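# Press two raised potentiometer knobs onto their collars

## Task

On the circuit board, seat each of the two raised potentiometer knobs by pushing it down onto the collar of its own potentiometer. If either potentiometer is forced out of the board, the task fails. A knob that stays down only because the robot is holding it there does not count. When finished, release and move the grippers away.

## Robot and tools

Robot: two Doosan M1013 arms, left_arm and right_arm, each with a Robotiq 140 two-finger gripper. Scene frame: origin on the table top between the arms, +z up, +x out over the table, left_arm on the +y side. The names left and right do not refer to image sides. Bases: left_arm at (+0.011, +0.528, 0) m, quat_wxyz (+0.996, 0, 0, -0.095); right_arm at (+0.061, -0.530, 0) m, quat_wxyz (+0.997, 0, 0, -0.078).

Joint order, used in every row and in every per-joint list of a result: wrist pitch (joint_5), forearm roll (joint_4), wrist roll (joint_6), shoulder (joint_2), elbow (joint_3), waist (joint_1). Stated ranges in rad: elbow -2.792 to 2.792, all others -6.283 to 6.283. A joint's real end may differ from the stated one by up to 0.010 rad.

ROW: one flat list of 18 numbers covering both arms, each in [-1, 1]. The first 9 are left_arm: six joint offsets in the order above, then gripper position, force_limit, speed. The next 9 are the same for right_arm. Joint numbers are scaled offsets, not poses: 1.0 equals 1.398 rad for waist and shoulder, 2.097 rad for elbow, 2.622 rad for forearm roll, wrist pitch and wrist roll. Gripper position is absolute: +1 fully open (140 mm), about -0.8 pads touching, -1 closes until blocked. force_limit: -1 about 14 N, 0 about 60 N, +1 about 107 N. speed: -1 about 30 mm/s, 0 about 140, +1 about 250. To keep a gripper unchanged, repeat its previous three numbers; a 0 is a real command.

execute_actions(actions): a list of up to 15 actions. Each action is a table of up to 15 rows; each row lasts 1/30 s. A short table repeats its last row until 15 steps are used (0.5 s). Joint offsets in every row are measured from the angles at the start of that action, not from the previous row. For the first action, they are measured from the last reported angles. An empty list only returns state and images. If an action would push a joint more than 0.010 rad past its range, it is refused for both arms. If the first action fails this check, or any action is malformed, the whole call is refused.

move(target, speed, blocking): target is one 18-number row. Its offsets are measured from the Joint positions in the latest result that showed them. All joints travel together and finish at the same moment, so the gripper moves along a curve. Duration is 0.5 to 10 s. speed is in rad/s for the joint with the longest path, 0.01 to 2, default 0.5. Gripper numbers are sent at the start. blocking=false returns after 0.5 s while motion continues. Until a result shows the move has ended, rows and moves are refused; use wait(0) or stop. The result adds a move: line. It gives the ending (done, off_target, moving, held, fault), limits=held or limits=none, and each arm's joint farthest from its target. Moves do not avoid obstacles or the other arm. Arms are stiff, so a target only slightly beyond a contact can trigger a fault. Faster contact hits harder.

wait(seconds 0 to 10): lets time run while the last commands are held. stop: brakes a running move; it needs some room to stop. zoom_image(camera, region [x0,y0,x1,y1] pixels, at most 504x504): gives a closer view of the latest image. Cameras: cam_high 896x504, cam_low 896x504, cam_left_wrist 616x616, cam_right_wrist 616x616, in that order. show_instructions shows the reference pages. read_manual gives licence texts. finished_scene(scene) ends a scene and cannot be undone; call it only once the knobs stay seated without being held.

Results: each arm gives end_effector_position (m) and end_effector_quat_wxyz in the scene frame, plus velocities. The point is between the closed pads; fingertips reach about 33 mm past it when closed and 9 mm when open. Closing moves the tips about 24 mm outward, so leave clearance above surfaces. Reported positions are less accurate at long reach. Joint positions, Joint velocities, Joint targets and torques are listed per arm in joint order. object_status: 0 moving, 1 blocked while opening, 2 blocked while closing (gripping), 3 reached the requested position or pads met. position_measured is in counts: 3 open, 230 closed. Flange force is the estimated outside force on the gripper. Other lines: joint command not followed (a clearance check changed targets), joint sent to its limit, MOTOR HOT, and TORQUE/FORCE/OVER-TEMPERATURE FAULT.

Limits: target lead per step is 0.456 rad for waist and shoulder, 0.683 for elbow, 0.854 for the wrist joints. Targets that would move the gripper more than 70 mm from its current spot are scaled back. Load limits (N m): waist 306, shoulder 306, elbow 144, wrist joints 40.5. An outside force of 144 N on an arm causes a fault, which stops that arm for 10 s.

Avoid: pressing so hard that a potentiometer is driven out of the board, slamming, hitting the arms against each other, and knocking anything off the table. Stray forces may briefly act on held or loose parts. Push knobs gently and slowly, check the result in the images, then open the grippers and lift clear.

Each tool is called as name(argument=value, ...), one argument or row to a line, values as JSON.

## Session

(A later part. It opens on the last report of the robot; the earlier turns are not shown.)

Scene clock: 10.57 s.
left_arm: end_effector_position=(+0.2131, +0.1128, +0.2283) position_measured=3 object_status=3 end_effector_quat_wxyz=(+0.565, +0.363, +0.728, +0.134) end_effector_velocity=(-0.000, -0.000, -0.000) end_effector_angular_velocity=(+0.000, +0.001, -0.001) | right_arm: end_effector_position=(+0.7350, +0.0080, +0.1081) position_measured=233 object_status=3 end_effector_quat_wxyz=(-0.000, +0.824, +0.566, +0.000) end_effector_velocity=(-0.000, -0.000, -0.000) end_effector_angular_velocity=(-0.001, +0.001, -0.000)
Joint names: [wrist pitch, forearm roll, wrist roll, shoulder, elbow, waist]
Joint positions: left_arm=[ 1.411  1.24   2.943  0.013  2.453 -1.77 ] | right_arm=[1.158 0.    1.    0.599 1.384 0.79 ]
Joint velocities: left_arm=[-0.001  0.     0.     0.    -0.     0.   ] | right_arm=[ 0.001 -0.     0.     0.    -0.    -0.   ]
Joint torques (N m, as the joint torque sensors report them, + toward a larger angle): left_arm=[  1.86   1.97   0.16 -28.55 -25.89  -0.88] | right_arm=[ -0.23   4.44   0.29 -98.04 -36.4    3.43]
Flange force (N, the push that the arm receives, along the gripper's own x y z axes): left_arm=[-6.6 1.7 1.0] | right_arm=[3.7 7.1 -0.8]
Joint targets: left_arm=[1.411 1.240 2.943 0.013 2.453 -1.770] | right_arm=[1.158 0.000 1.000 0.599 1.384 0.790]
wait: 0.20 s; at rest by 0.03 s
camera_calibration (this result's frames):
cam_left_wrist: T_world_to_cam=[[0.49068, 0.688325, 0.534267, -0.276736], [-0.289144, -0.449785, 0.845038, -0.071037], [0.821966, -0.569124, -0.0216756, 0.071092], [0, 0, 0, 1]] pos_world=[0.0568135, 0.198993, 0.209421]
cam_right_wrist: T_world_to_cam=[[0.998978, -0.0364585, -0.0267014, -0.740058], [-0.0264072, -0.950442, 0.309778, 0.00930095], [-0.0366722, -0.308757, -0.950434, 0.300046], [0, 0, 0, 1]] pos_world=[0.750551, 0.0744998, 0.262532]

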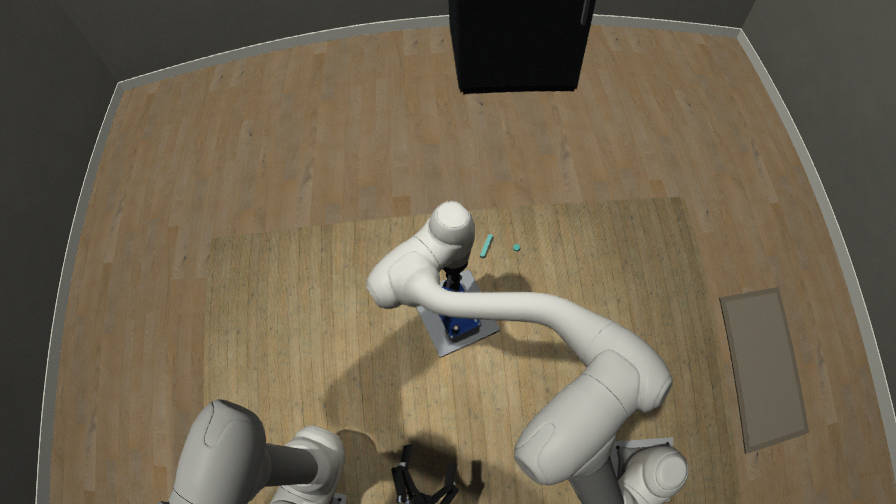

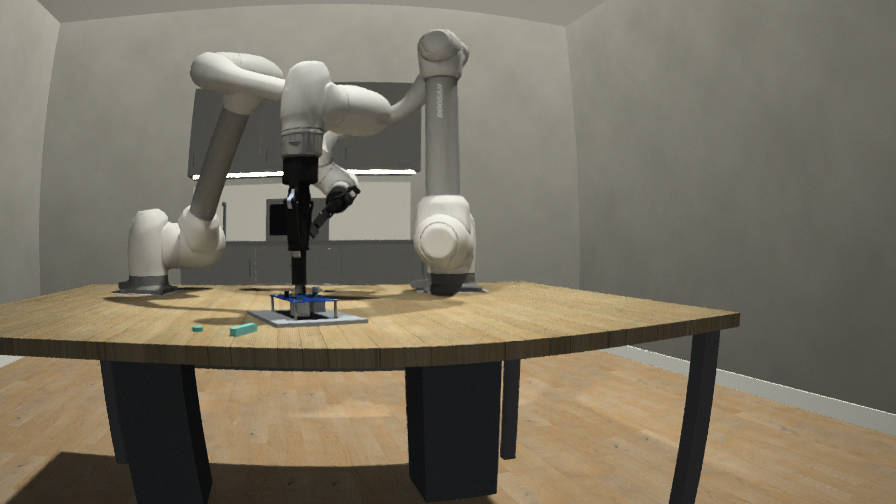

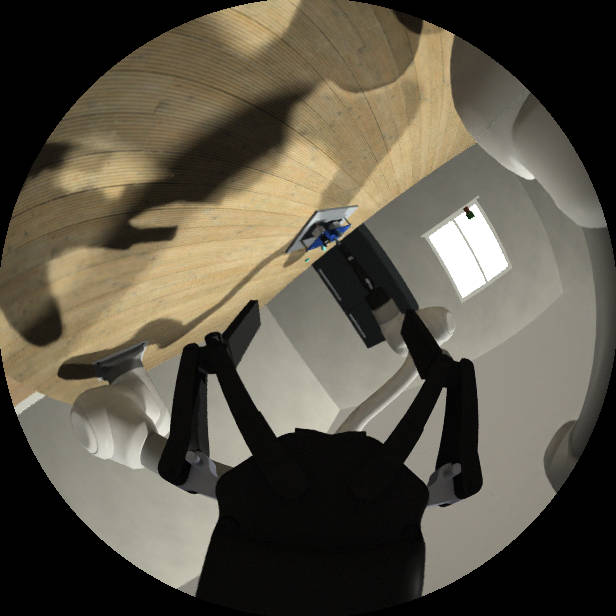

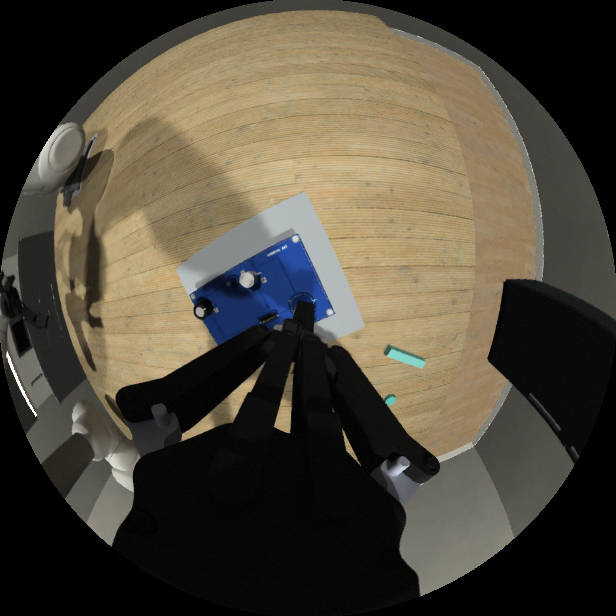

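move(
  target=[0,0,0,0,0,0,1,0,0,-0.001719,0,0,0.001416,0.001205,0,-1,0,0],
  speed=0.01,
)

zoom_image(
  camera="cam_low",
  region=[270, 255, 340, 315],
)

Scene clock: 11.53 s.
left_arm: end_effector_position=(+0.2131, +0.1128, +0.2283) position_measured=3 object_status=3 end_effector_quat_wxyz=(+0.565, +0.363, +0.728, +0.134) end_effector_velocity=(-0.000, -0.001, +0.000) end_effector_angular_velocity=(-0.001, +0.000, -0.000) | right_arm: end_effector_position=(+0.7350, +0.0080, +0.1052) position_measured=233 object_status=3 end_effector_quat_wxyz=(-0.000, +0.824, +0.566, +0.000) end_effector_velocity=(-0.000, -0.000, -0.001) end_effector_angular_velocity=(-0.001, +0.001, +0.000)
Joint names: [wrist pitch, forearm roll, wrist roll, shoulder, elbow, waist]
Joint positions: left_arm=[ 1.411  1.24   2.943  0.013  2.453 -1.77 ] | right_arm=[1.154 0.    1.    0.601 1.386 0.79 ]
Joint velocities: left_arm=[ 0.    -0.    -0.     0.    -0.001 -0.   ] | right_arm=[-0.001 -0.001  0.     0.001  0.001  0.   ]
Joint torques (N m, as the joint torque sensors report them, + toward a larger angle): left_arm=[  1.94   1.8    0.1  -28.91 -25.89  -0.45] | right_arm=[ -0.22   4.22  -0.1  -89.58 -32.89   4.91]
Flange force (N, the push that the arm receives, along the gripper's own x y z axes): left_arm=[-6.2 0.5 0.5] | right_arm=[-0.6 6.1 -9.3]
Joint targets: left_arm=[1.411 1.240 2.943 0.013 2.453 -1.770] | right_arm=[1.154 0.000 1.000 0.601 1.387 0.790]
move: done; limits=none; left_arm: farthest joint: the waist, 0.000 radians from its target (0.000 radians at the start); right_arm: farthest joint: the waist, 0.000 radians from its target (0.000 radians at the start)
camera_calibration (this result's frames):
cam_left_wrist: T_world_to_cam=[[0.49068, 0.688325, 0.534267, -0.276736], [-0.289144, -0.449785, 0.845038, -0.071037], [0.821966, -0.569123, -0.0216755, 0.0710919], [0, 0, 0, 1]] pos_world=[0.0568136, 0.198993, 0.209421]
cam_right_wrist: T_world_to_cam=[[0.99898, -0.0364584, -0.0266577, -0.740153], [-0.0264218, -0.950452, 0.309746, 0.010221], [-0.0366298, -0.308726, -0.950445, 0.297265], [0, 0, 0, 1]] pos_world=[0.750556, 0.0745033, 0.259638]

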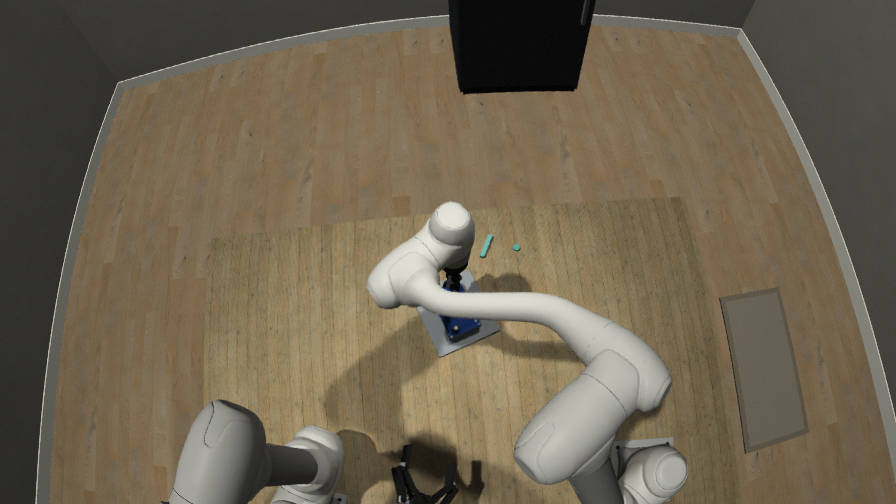

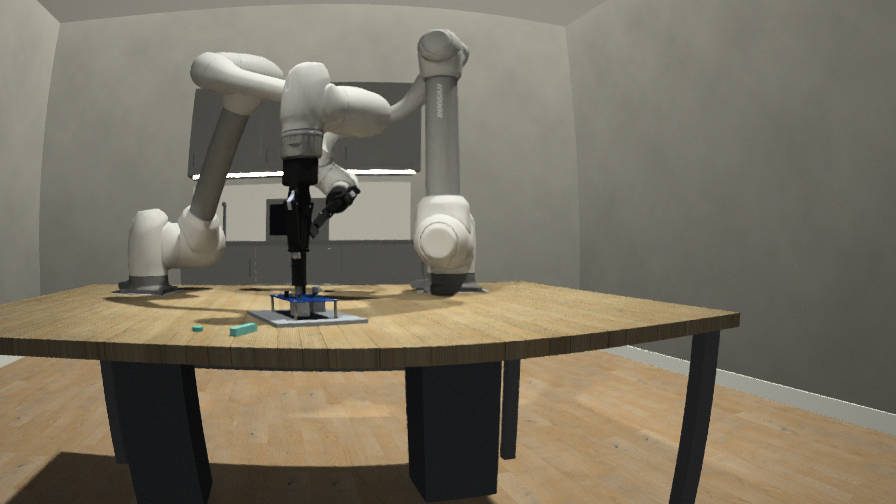

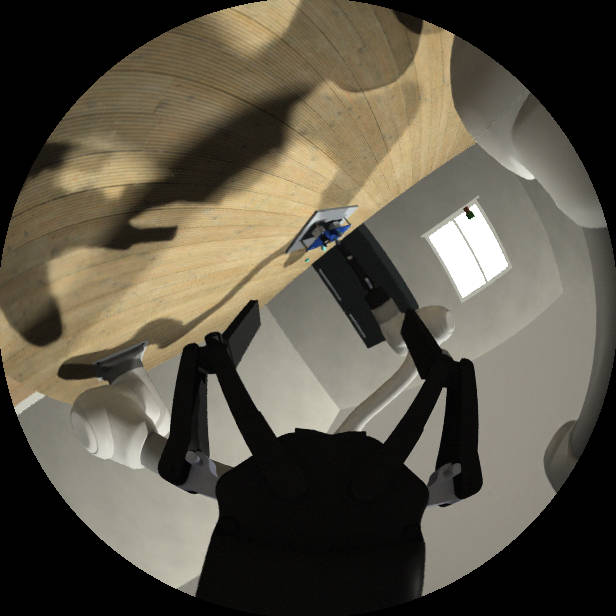

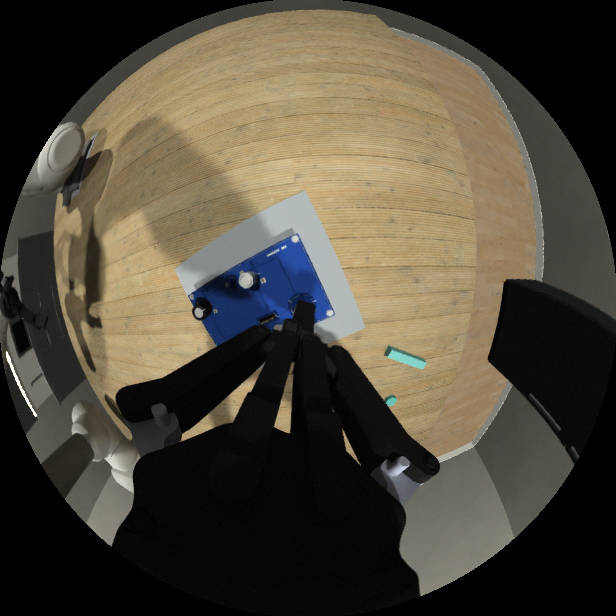

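Region (270, 255, 340, 315) of cam_low's 896x504 image, scaled by 7.200, with more detail than that image has; it fills the top 432 rows of this view, and the rest is white.

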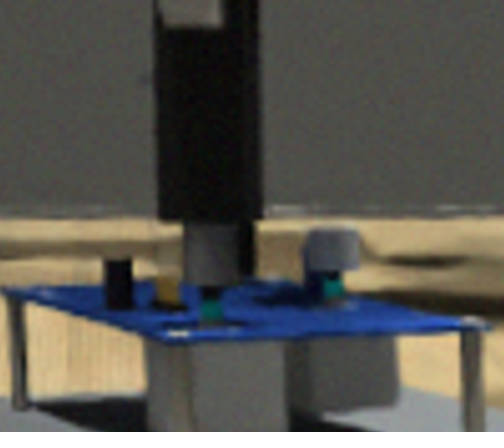

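move(
  target=[0,0,0,0,0,0,1,0,0,-0.001146,0,0,0.000944,0.000804,0,-1,0,0],
  speed=0.01,
)

zoom_image(
  camera="cam_low",
  region=[270, 255, 340, 315],
)

Scene clock: 12.50 s.
left_arm: end_effector_position=(+0.2131, +0.1128, +0.2283) position_measured=3 object_status=3 end_effector_quat_wxyz=(+0.565, +0.363, +0.728, +0.134) end_effector_velocity=(+0.000, +0.001, +0.000) end_effector_angular_velocity=(+0.000, -0.001, +0.001) | right_arm: end_effector_position=(+0.7350, +0.0080, +0.1032) position_measured=233 object_status=3 end_effector_quat_wxyz=(-0.000, +0.824, +0.566, +0.000) end_effector_velocity=(-0.000, +0.000, -0.001) end_effector_angular_velocity=(+0.000, +0.001, -0.001)
Joint names: [wrist pitch, forearm roll, wrist roll, shoulder, elbow, waist]
Joint positions: left_arm=[ 1.411  1.24   2.943  0.013  2.453 -1.77 ] | right_arm=[1.151 0.    1.    0.602 1.388 0.79 ]
Joint velocities: left_arm=[ 0.001  0.    -0.    -0.     0.001  0.   ] | right_arm=[-0.001  0.001  0.001  0.     0.001  0.   ]
Joint torques (N m, as the joint torque sensors report them, + toward a larger angle): left_arm=[  1.77   1.93   0.04 -30.08 -26.38  -1.3 ] | right_arm=[ -0.85   4.35   0.   -85.62 -29.72   3.77]
Flange force (N, the push that the arm receives, along the gripper's own x y z axes): left_arm=[-5.3 -1.4 3.3] | right_arm=[2.3 6.4 -15.7]
Joint targets: left_arm=[1.411 1.240 2.943 0.013 2.453 -1.770] | right_arm=[1.151 0.000 1.000 0.602 1.388 0.790]
move: done; limits=none; left_arm: farthest joint: the waist, 0.000 radians from its target (0.000 radians at the start); right_arm: farthest joint: the waist, 0.000 radians from its target (0.000 radians at the start)
camera_calibration (this result's frames):
cam_left_wrist: T_world_to_cam=[[0.49068, 0.688325, 0.534267, -0.276736], [-0.289144, -0.449786, 0.845038, -0.071037], [0.821966, -0.569123, -0.0216757, 0.071092], [0, 0, 0, 1]] pos_world=[0.0568135, 0.198993, 0.209421]
cam_right_wrist: T_world_to_cam=[[0.99898, -0.0364584, -0.0266322, -0.740209], [-0.0264304, -0.950458, 0.309727, 0.0108296], [-0.0366049, -0.308708, -0.950452, 0.29541], [0, 0, 0, 1]] pos_world=[0.750554, 0.0745015, 0.257705]

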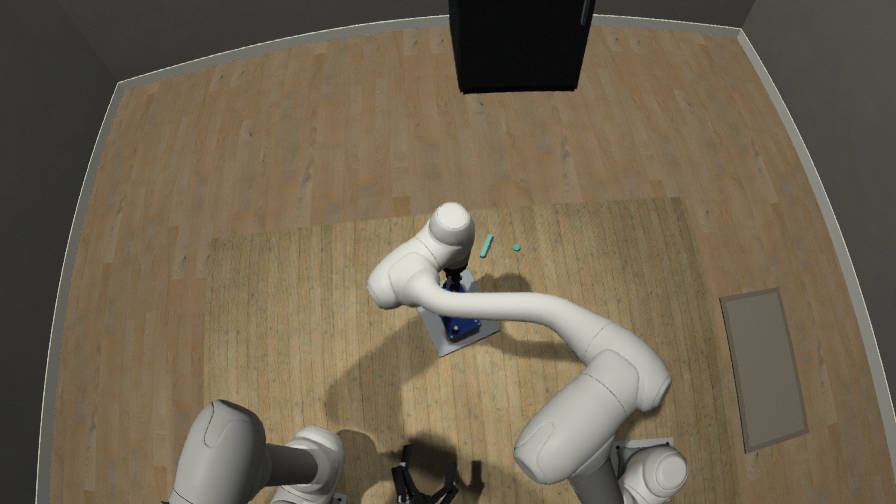

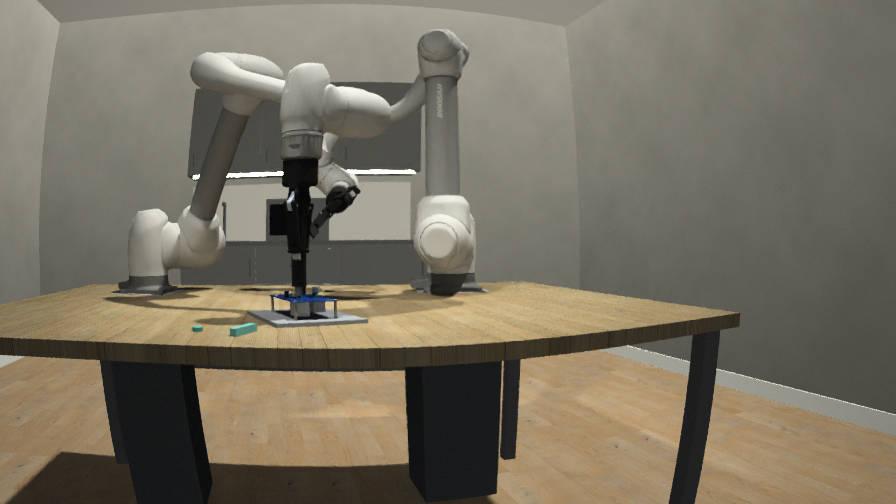

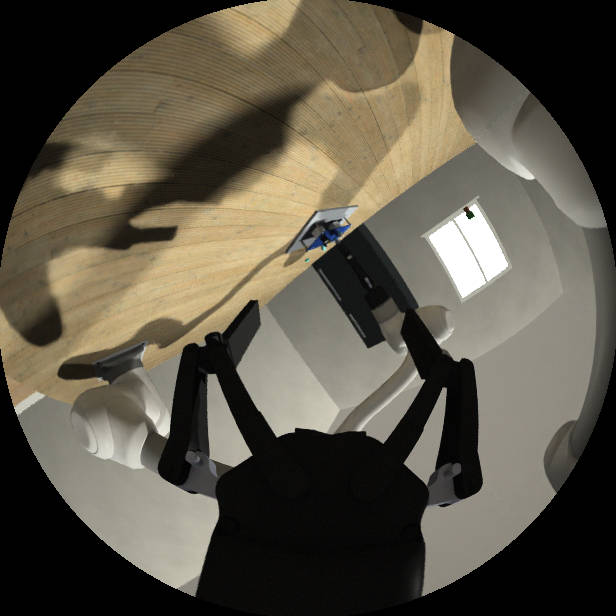

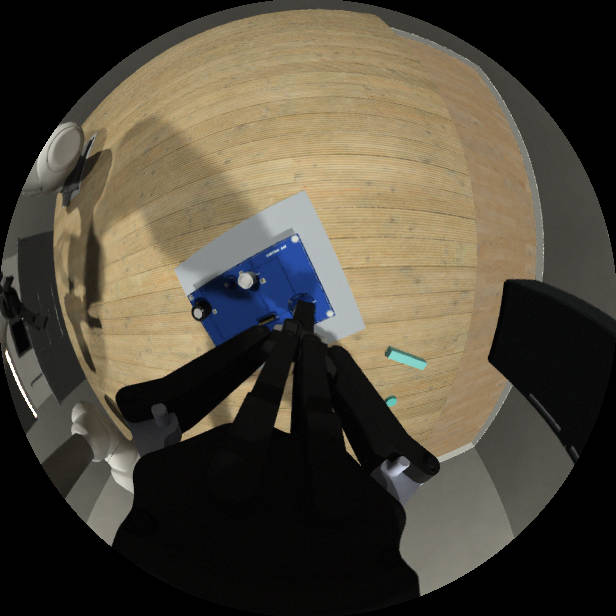

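Region (270, 255, 340, 315) of cam_low's 896x504 image, scaled by 7.200, with more detail than that image has; it fills the top 432 rows of this view, and the rest is white.

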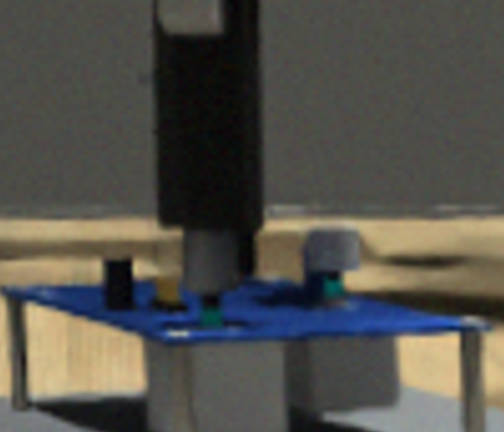

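move(
  target=[0,0,0,0,0,0,1,0,0,-0.00086,0,0,0.000708,0.000603,0,-1,0,0],
  speed=0.01,
)

zoom_image(
  camera="cam_low",
  region=[270, 255, 340, 315],
)

Scene clock: 13.57 s.
left_arm: end_effector_position=(+0.2131, +0.1128, +0.2283) position_measured=3 object_status=3 end_effector_quat_wxyz=(+0.565, +0.363, +0.728, +0.134) end_effector_velocity=(-0.000, -0.001, +0.000) end_effector_angular_velocity=(-0.001, +0.001, -0.000) | right_arm: end_effector_position=(+0.7350, +0.0080, +0.1018) position_measured=233 object_status=3 end_effector_quat_wxyz=(-0.000, +0.824, +0.566, +0.000) end_effector_velocity=(-0.000, -0.000, -0.001) end_effector_angular_velocity=(-0.000, +0.001, -0.001)
Joint names: [wrist pitch, forearm roll, wrist roll, shoulder, elbow, waist]
Joint positions: left_arm=[ 1.411  1.24   2.943  0.013  2.453 -1.77 ] | right_arm=[1.149 0.    1.    0.603 1.389 0.79 ]
Joint velocities: left_arm=[-0.    -0.     0.     0.    -0.001 -0.   ] | right_arm=[-0.     0.     0.001  0.     0.     0.   ]
Joint torques (N m, as the joint torque sensors report them, + toward a larger angle): left_arm=[  1.9    1.98   0.13 -28.79 -26.1   -0.36] | right_arm=[ -0.51   4.61  -0.17 -79.6  -29.65   2.51]
Flange force (N, the push that the arm receives, along the gripper's own x y z axes): left_arm=[-5.5 0.8 -0.1] | right_arm=[-4.9 0.3 -19.2]
Joint targets: left_arm=[1.411 1.240 2.943 0.013 2.453 -1.770] | right_arm=[1.149 0.000 1.000 0.603 1.389 0.790]
move: done; limits=none; left_arm: farthest joint: the waist, 0.000 radians from its target (0.000 radians at the start); right_arm: farthest joint: the waist, 0.000 radians from its target (0.000 radians at the start)
camera_calibration (this result's frames):
cam_left_wrist: T_world_to_cam=[[0.49068, 0.688325, 0.534267, -0.276736], [-0.289144, -0.449785, 0.845038, -0.071037], [0.821966, -0.569123, -0.0216756, 0.071092], [0, 0, 0, 1]] pos_world=[0.0568135, 0.198993, 0.209421]
cam_right_wrist: T_world_to_cam=[[0.998981, -0.0364583, -0.0266155, -0.740247], [-0.0264359, -0.950462, 0.309715, 0.0112835], [-0.0365887, -0.308696, -0.950457, 0.294016], [0, 0, 0, 1]] pos_world=[0.750549, 0.074498, 0.256253]

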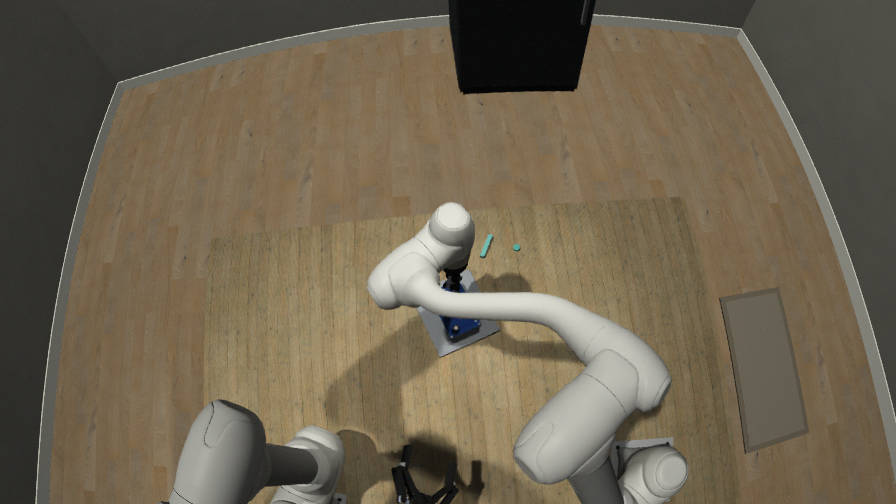

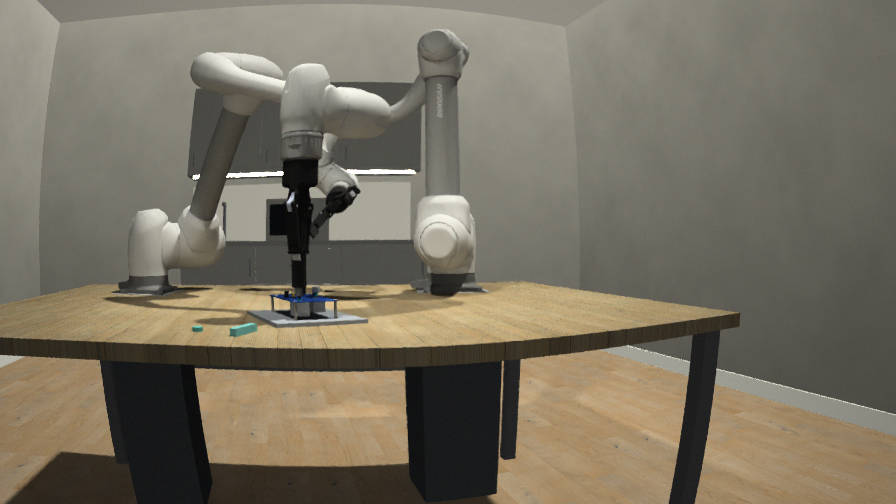

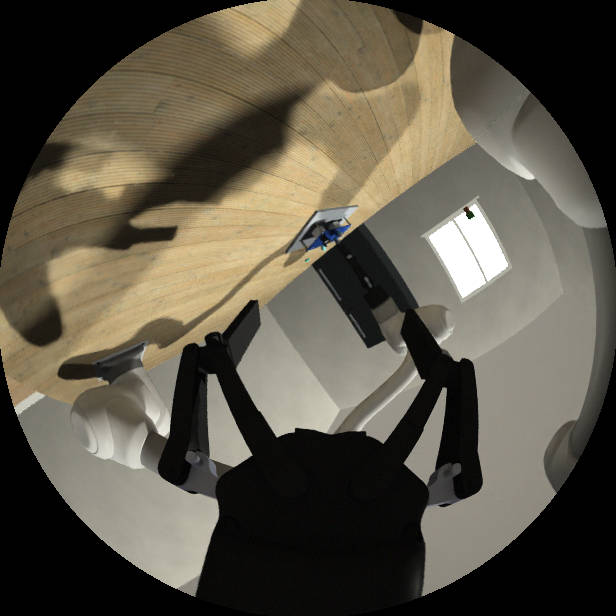

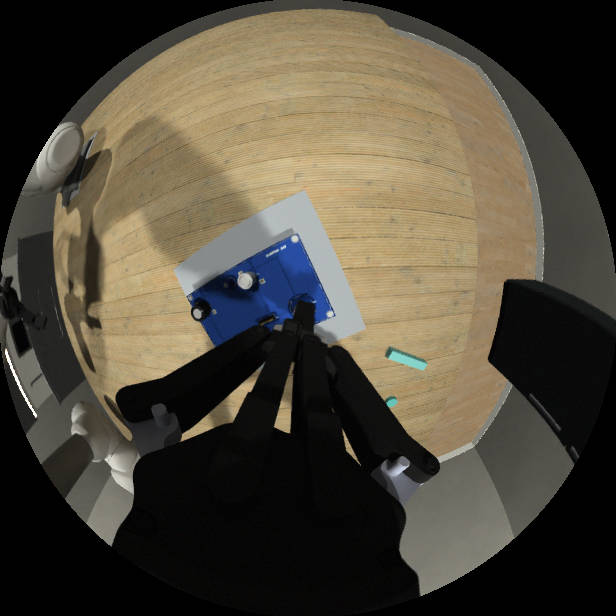

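Region (270, 255, 340, 315) of cam_low's 896x504 image, scaled by 7.200, with more detail than that image has; it fills the top 432 rows of this view, and the rest is white.

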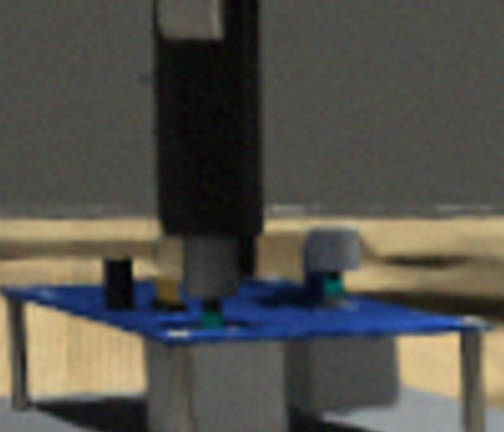

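wait(
  seconds=0.2,
)

Scene clock: 13.83 s.
left_arm: end_effector_position=(+0.2131, +0.1128, +0.2283) position_measured=3 object_status=3 end_effector_quat_wxyz=(+0.565, +0.363, +0.728, +0.134) end_effector_velocity=(+0.001, +0.001, -0.000) end_effector_angular_velocity=(+0.002, -0.001, +0.001) | right_arm: end_effector_position=(+0.7350, +0.0080, +0.1017) position_measured=233 object_status=3 end_effector_quat_wxyz=(-0.000, +0.824, +0.566, +0.000) end_effector_velocity=(-0.000, -0.000, -0.000) end_effector_angular_velocity=(-0.001, +0.001, -0.001)
Joint names: [wrist pitch, forearm roll, wrist roll, shoulder, elbow, waist]
Joint positions: left_arm=[ 1.411  1.24   2.943  0.013  2.453 -1.77 ] | right_arm=[1.149 0.    1.    0.603 1.389 0.79 ]
Joint velocities: left_arm=[0.001 0.    0.    0.    0.001 0.   ] | right_arm=[ 0.    -0.     0.001 -0.     0.001 -0.   ]
Joint torques (N m, as the joint torque sensors report them, + toward a larger angle): left_arm=[  1.82   1.97  -0.06 -29.87 -26.36  -1.31] | right_arm=[ -0.63   3.87  -0.08 -79.52 -29.03   2.57]
Flange force (N, the push that the arm receives, along the gripper's own x y z axes): left_arm=[-5.9 -0.4 3.1] | right_arm=[-3.7 1.2 -20.0]
Joint targets: left_arm=[1.411 1.240 2.943 0.013 2.453 -1.770] | right_arm=[1.149 0.000 1.000 0.603 1.389 0.790]
wait: 0.20 s; at rest by 0.10 s
camera_calibration (this result's frames):
cam_left_wrist: T_world_to_cam=[[0.49068, 0.688325, 0.534267, -0.276736], [-0.289144, -0.449786, 0.845038, -0.0710369], [0.821966, -0.569123, -0.0216756, 0.071092], [0, 0, 0, 1]] pos_world=[0.0568135, 0.198993, 0.209421]
cam_right_wrist: T_world_to_cam=[[0.99898, -0.0364585, -0.0266282, -0.740243], [-0.0264319, -0.950459, 0.309725, 0.0112893], [-0.0366011, -0.308705, -0.950453, 0.293985], [0, 0, 0, 1]] pos_world=[0.750547, 0.0744966, 0.256211]

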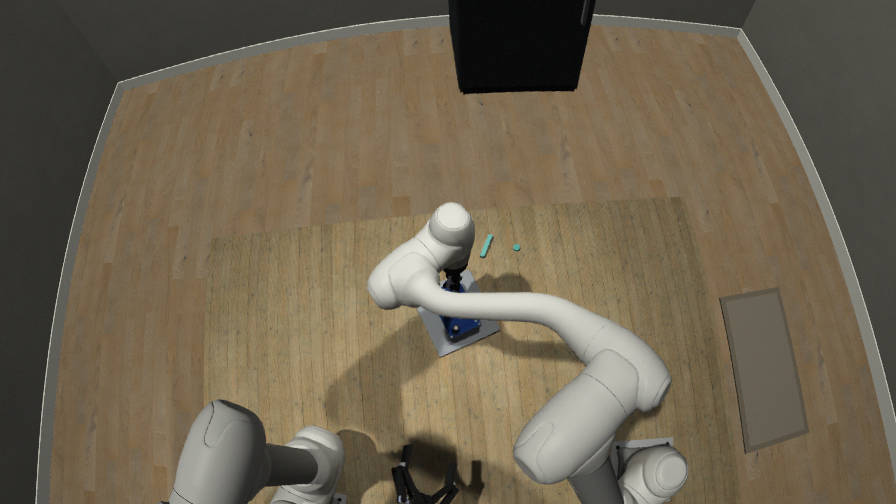

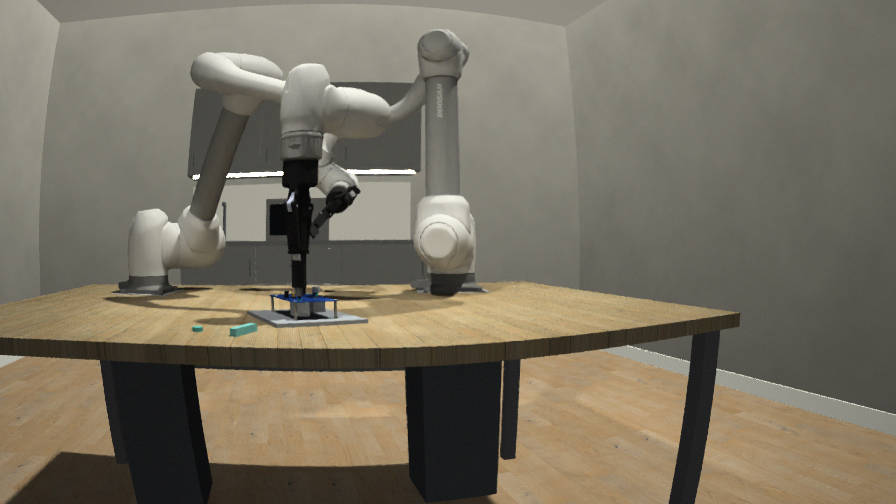

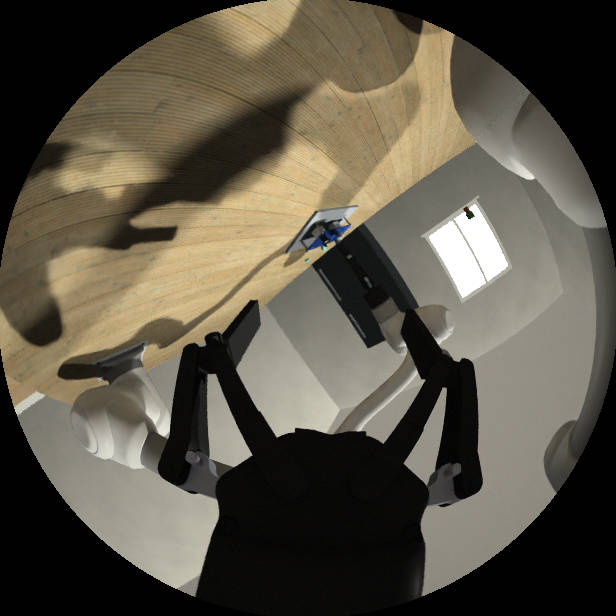

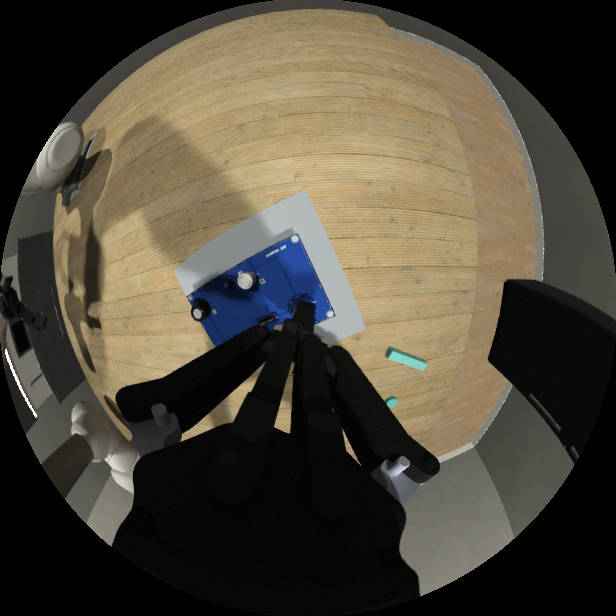

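move(
  target=[0,0,0,0,0,0,1,0,0,-0.00086,0,0,0.000708,0.000603,0,-1,0,0],
  speed=0.01,
)

zoom_image(
  camera="cam_low",
  region=[270, 255, 340, 315],
)

Scene clock: 15.73 s.
left_arm: end_effector_position=(+0.2131, +0.1128, +0.2283) position_measured=3 object_status=3 end_effector_quat_wxyz=(+0.565, +0.363, +0.728, +0.134) end_effector_velocity=(+0.000, +0.001, -0.001) end_effector_angular_velocity=(+0.001, +0.000, -0.001) | right_arm: end_effector_position=(+0.7350, +0.0080, +0.1003) position_measured=233 object_status=3 end_effector_quat_wxyz=(-0.000, +0.824, +0.566, +0.000) end_effector_velocity=(+0.000, +0.000, -0.000) end_effector_angular_velocity=(+0.000, -0.000, +0.002)
Joint names: [wrist pitch, forearm roll, wrist roll, shoulder, elbow, waist]
Joint positions: left_arm=[ 1.411  1.24   2.943  0.013  2.453 -1.77 ] | right_arm=[1.146 0.    1.    0.604 1.391 0.79 ]
Joint velocities: left_arm=[-0.001 -0.     0.    -0.     0.002  0.   ] | right_arm=[-0.     0.    -0.002  0.    -0.     0.   ]
Joint torques (N m, as the joint torque sensors report them, + toward a larger angle): left_arm=[  1.74   2.03   0.   -29.2  -26.49  -0.22] | right_arm=[ -0.89   4.33   0.02 -81.38 -28.54   5.64]
Flange force (N, the push that the arm receives, along the gripper's own x y z axes): left_arm=[-4.5 0.8 -0.3] | right_arm=[-2.0 6.4 -19.6]
Joint targets: left_arm=[1.411 1.240 2.943 0.013 2.453 -1.770] | right_arm=[1.146 0.000 1.000 0.604 1.391 0.790]
move: done; limits=none; left_arm: farthest joint: the waist, 0.000 radians from its target (0.000 radians at the start); right_arm: farthest joint: the waist, 0.000 radians from its target (0.000 radians at the start)
camera_calibration (this result's frames):
cam_left_wrist: T_world_to_cam=[[0.49068, 0.688325, 0.534267, -0.276736], [-0.289144, -0.449785, 0.845038, -0.071037], [0.821966, -0.569123, -0.0216757, 0.071092], [0, 0, 0, 1]] pos_world=[0.0568134, 0.198993, 0.209421]
cam_right_wrist: T_world_to_cam=[[0.99898, -0.0364589, -0.026628, -0.740273], [-0.0264323, -0.950459, 0.309725, 0.011737], [-0.0366011, -0.308705, -0.950453, 0.29259], [0, 0, 0, 1]] pos_world=[0.750538, 0.0744898, 0.254746]

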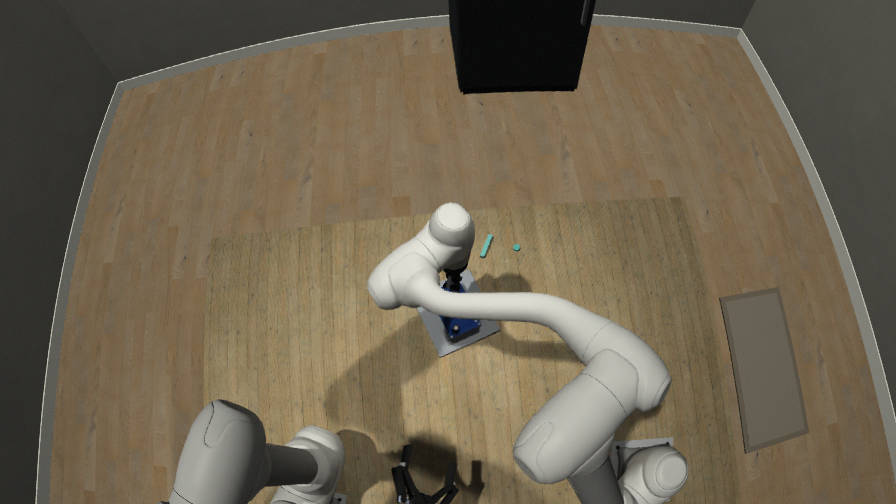

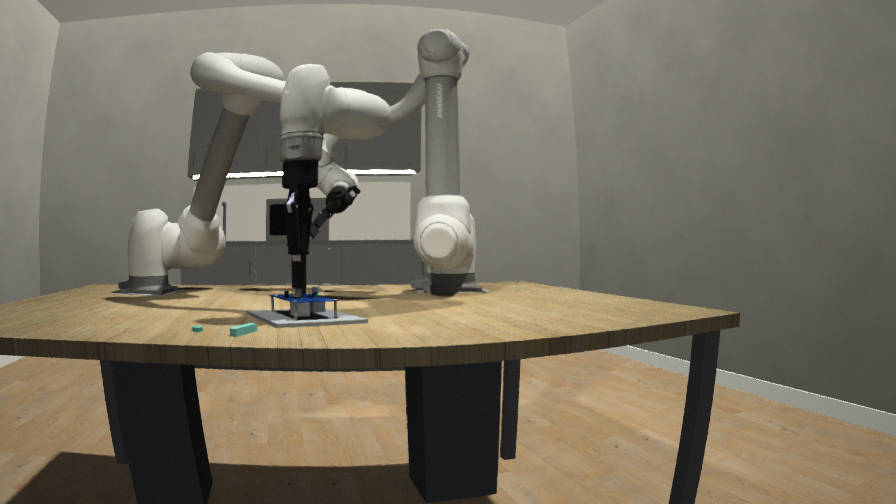

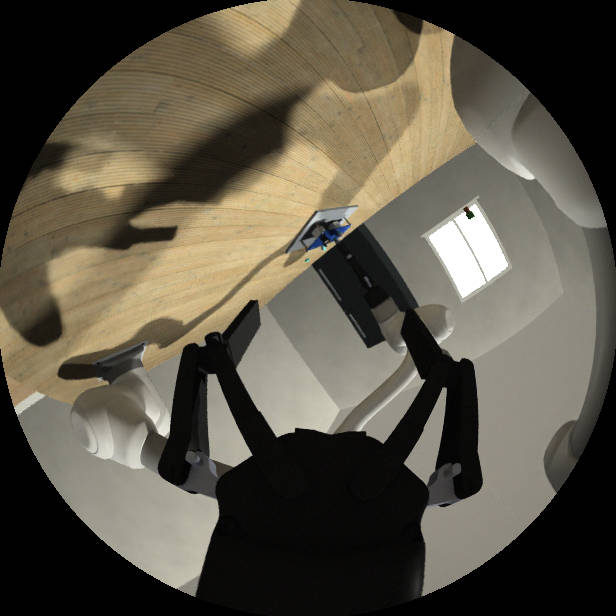

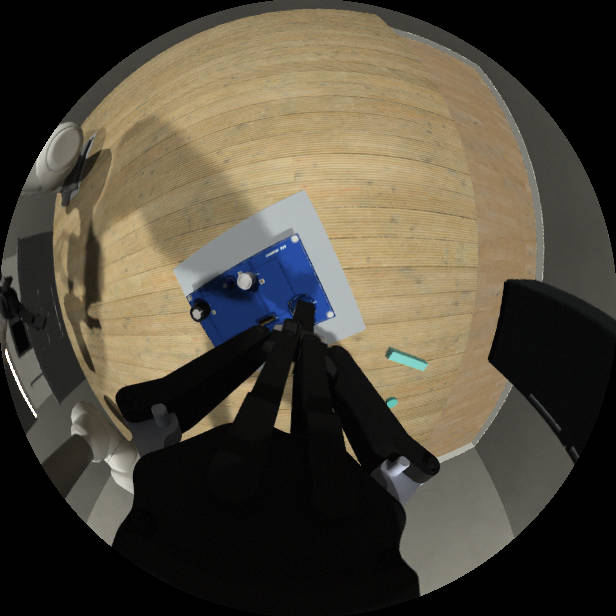

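Region (270, 255, 340, 315) of cam_low's 896x504 image, scaled by 7.200, with more detail than that image has; it fills the top 432 rows of this view, and the rest is white.

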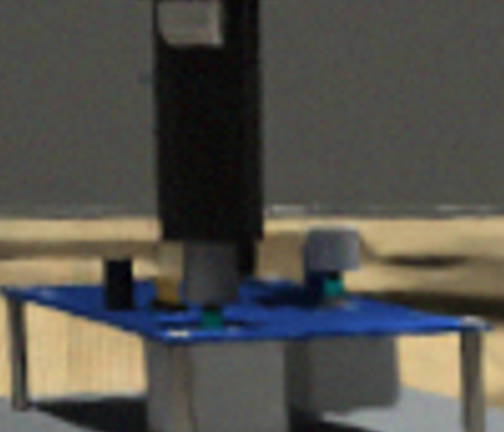

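move(
  target=[0,0,0,0,0,0,1,0,0,-0.001433,0,0,0.00118,0.001005,0,-1,0,0],
  speed=0.01,
)

zoom_image(
  camera="cam_low",
  region=[270, 255, 340, 315],
)

Scene clock: 16.93 s.
left_arm: end_effector_position=(+0.2131, +0.1128, +0.2283) position_measured=3 object_status=3 end_effector_quat_wxyz=(+0.565, +0.363, +0.728, +0.134) end_effector_velocity=(-0.000, +0.000, -0.000) end_effector_angular_velocity=(+0.000, +0.001, -0.001) | right_arm: end_effector_position=(+0.7349, +0.0080, +0.0978) position_measured=233 object_status=3 end_effector_quat_wxyz=(-0.000, +0.824, +0.566, +0.000) end_effector_velocity=(+0.000, -0.001, -0.001) end_effector_angular_velocity=(-0.002, -0.001, +0.000)
Joint names: [wrist pitch, forearm roll, wrist roll, shoulder, elbow, waist]
Joint positions: left_arm=[ 1.411  1.24   2.943  0.013  2.453 -1.77 ] | right_arm=[1.143 0.    1.    0.606 1.393 0.79 ]
Joint velocities: left_arm=[-0.001  0.    -0.    -0.001  0.001 -0.   ] | right_arm=[-0.001 -0.002  0.     0.     0.001 -0.   ]
Joint torques (N m, as the joint torque sensors report them, + toward a larger angle): left_arm=[  1.93   1.97   0.   -29.44 -26.3   -1.41] | right_arm=[ -0.84   4.22   0.08 -80.82 -27.25   1.51]
Flange force (N, the push that the arm receives, along the gripper's own x y z axes): left_arm=[-6.0 0.5 3.4] | right_arm=[2.4 3.6 -21.0]
Joint targets: left_arm=[1.411 1.240 2.943 0.013 2.453 -1.770] | right_arm=[1.143 0.000 1.000 0.606 1.393 0.790]
move: done; limits=none; left_arm: farthest joint: the waist, 0.000 radians from its target (0.000 radians at the start); right_arm: farthest joint: the wrist pitch, 0.001 radians from its target (0.004 radians at the start)
camera_calibration (this result's frames):
cam_left_wrist: T_world_to_cam=[[0.49068, 0.688325, 0.534267, -0.276735], [-0.289144, -0.449785, 0.845038, -0.071037], [0.821966, -0.569124, -0.0216757, 0.0710921], [0, 0, 0, 1]] pos_world=[0.0568134, 0.198993, 0.209421]
cam_right_wrist: T_world_to_cam=[[0.99898, -0.0364595, -0.026628, -0.740318], [-0.0264328, -0.950459, 0.309725, 0.0124786], [-0.0366012, -0.308706, -0.950453, 0.290263], [0, 0, 0, 1]] pos_world=[0.750517, 0.0744747, 0.252303]

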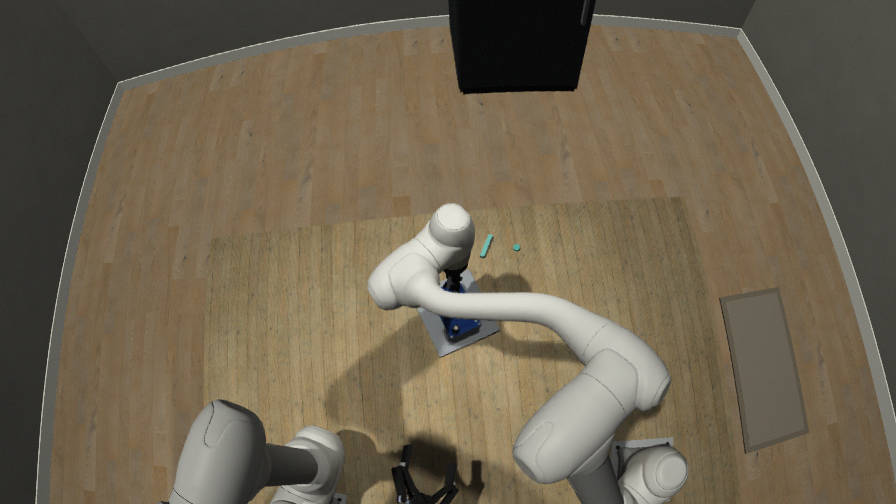

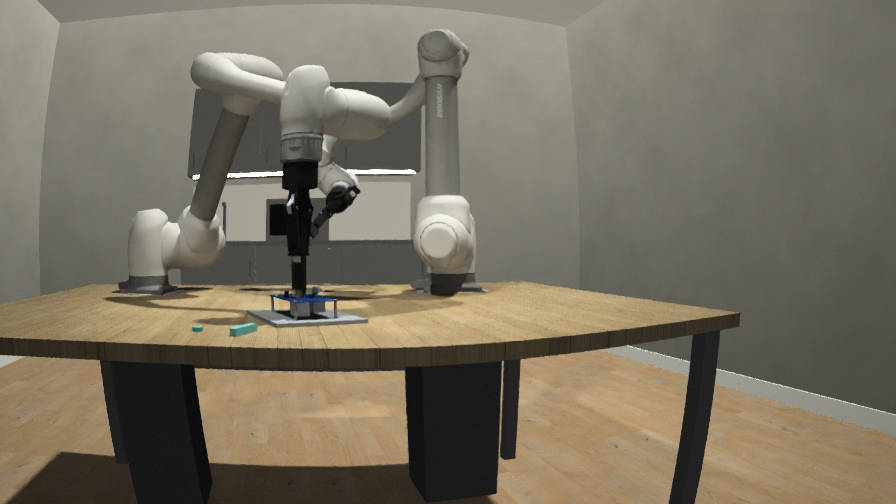

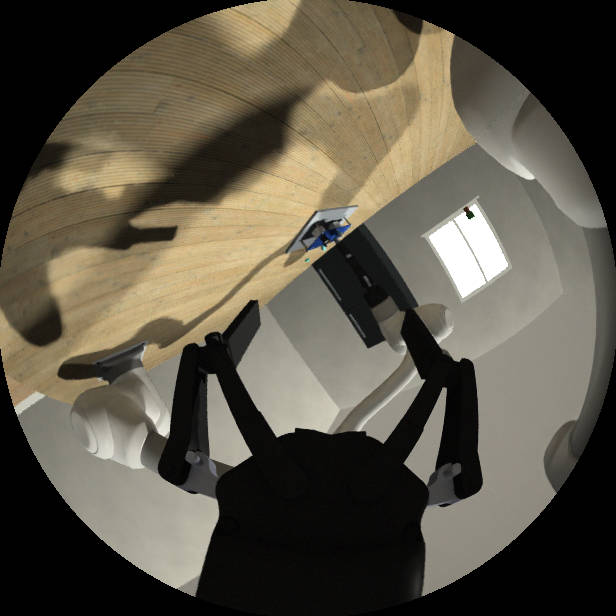

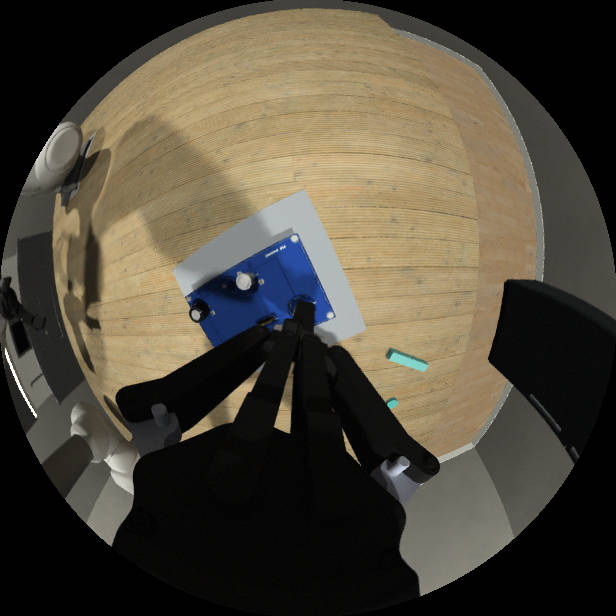

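Region (270, 255, 340, 315) of cam_low's 896x504 image, scaled by 7.200, with more detail than that image has; it fills the top 432 rows of this view, and the rest is white.

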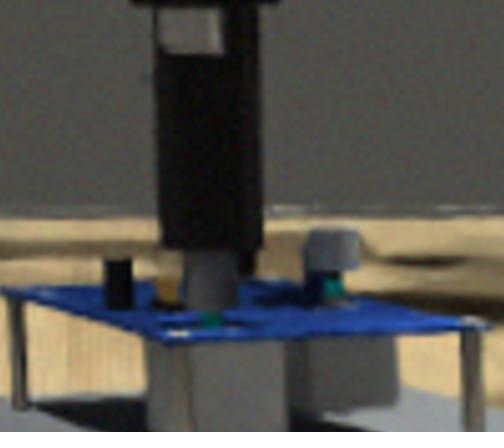

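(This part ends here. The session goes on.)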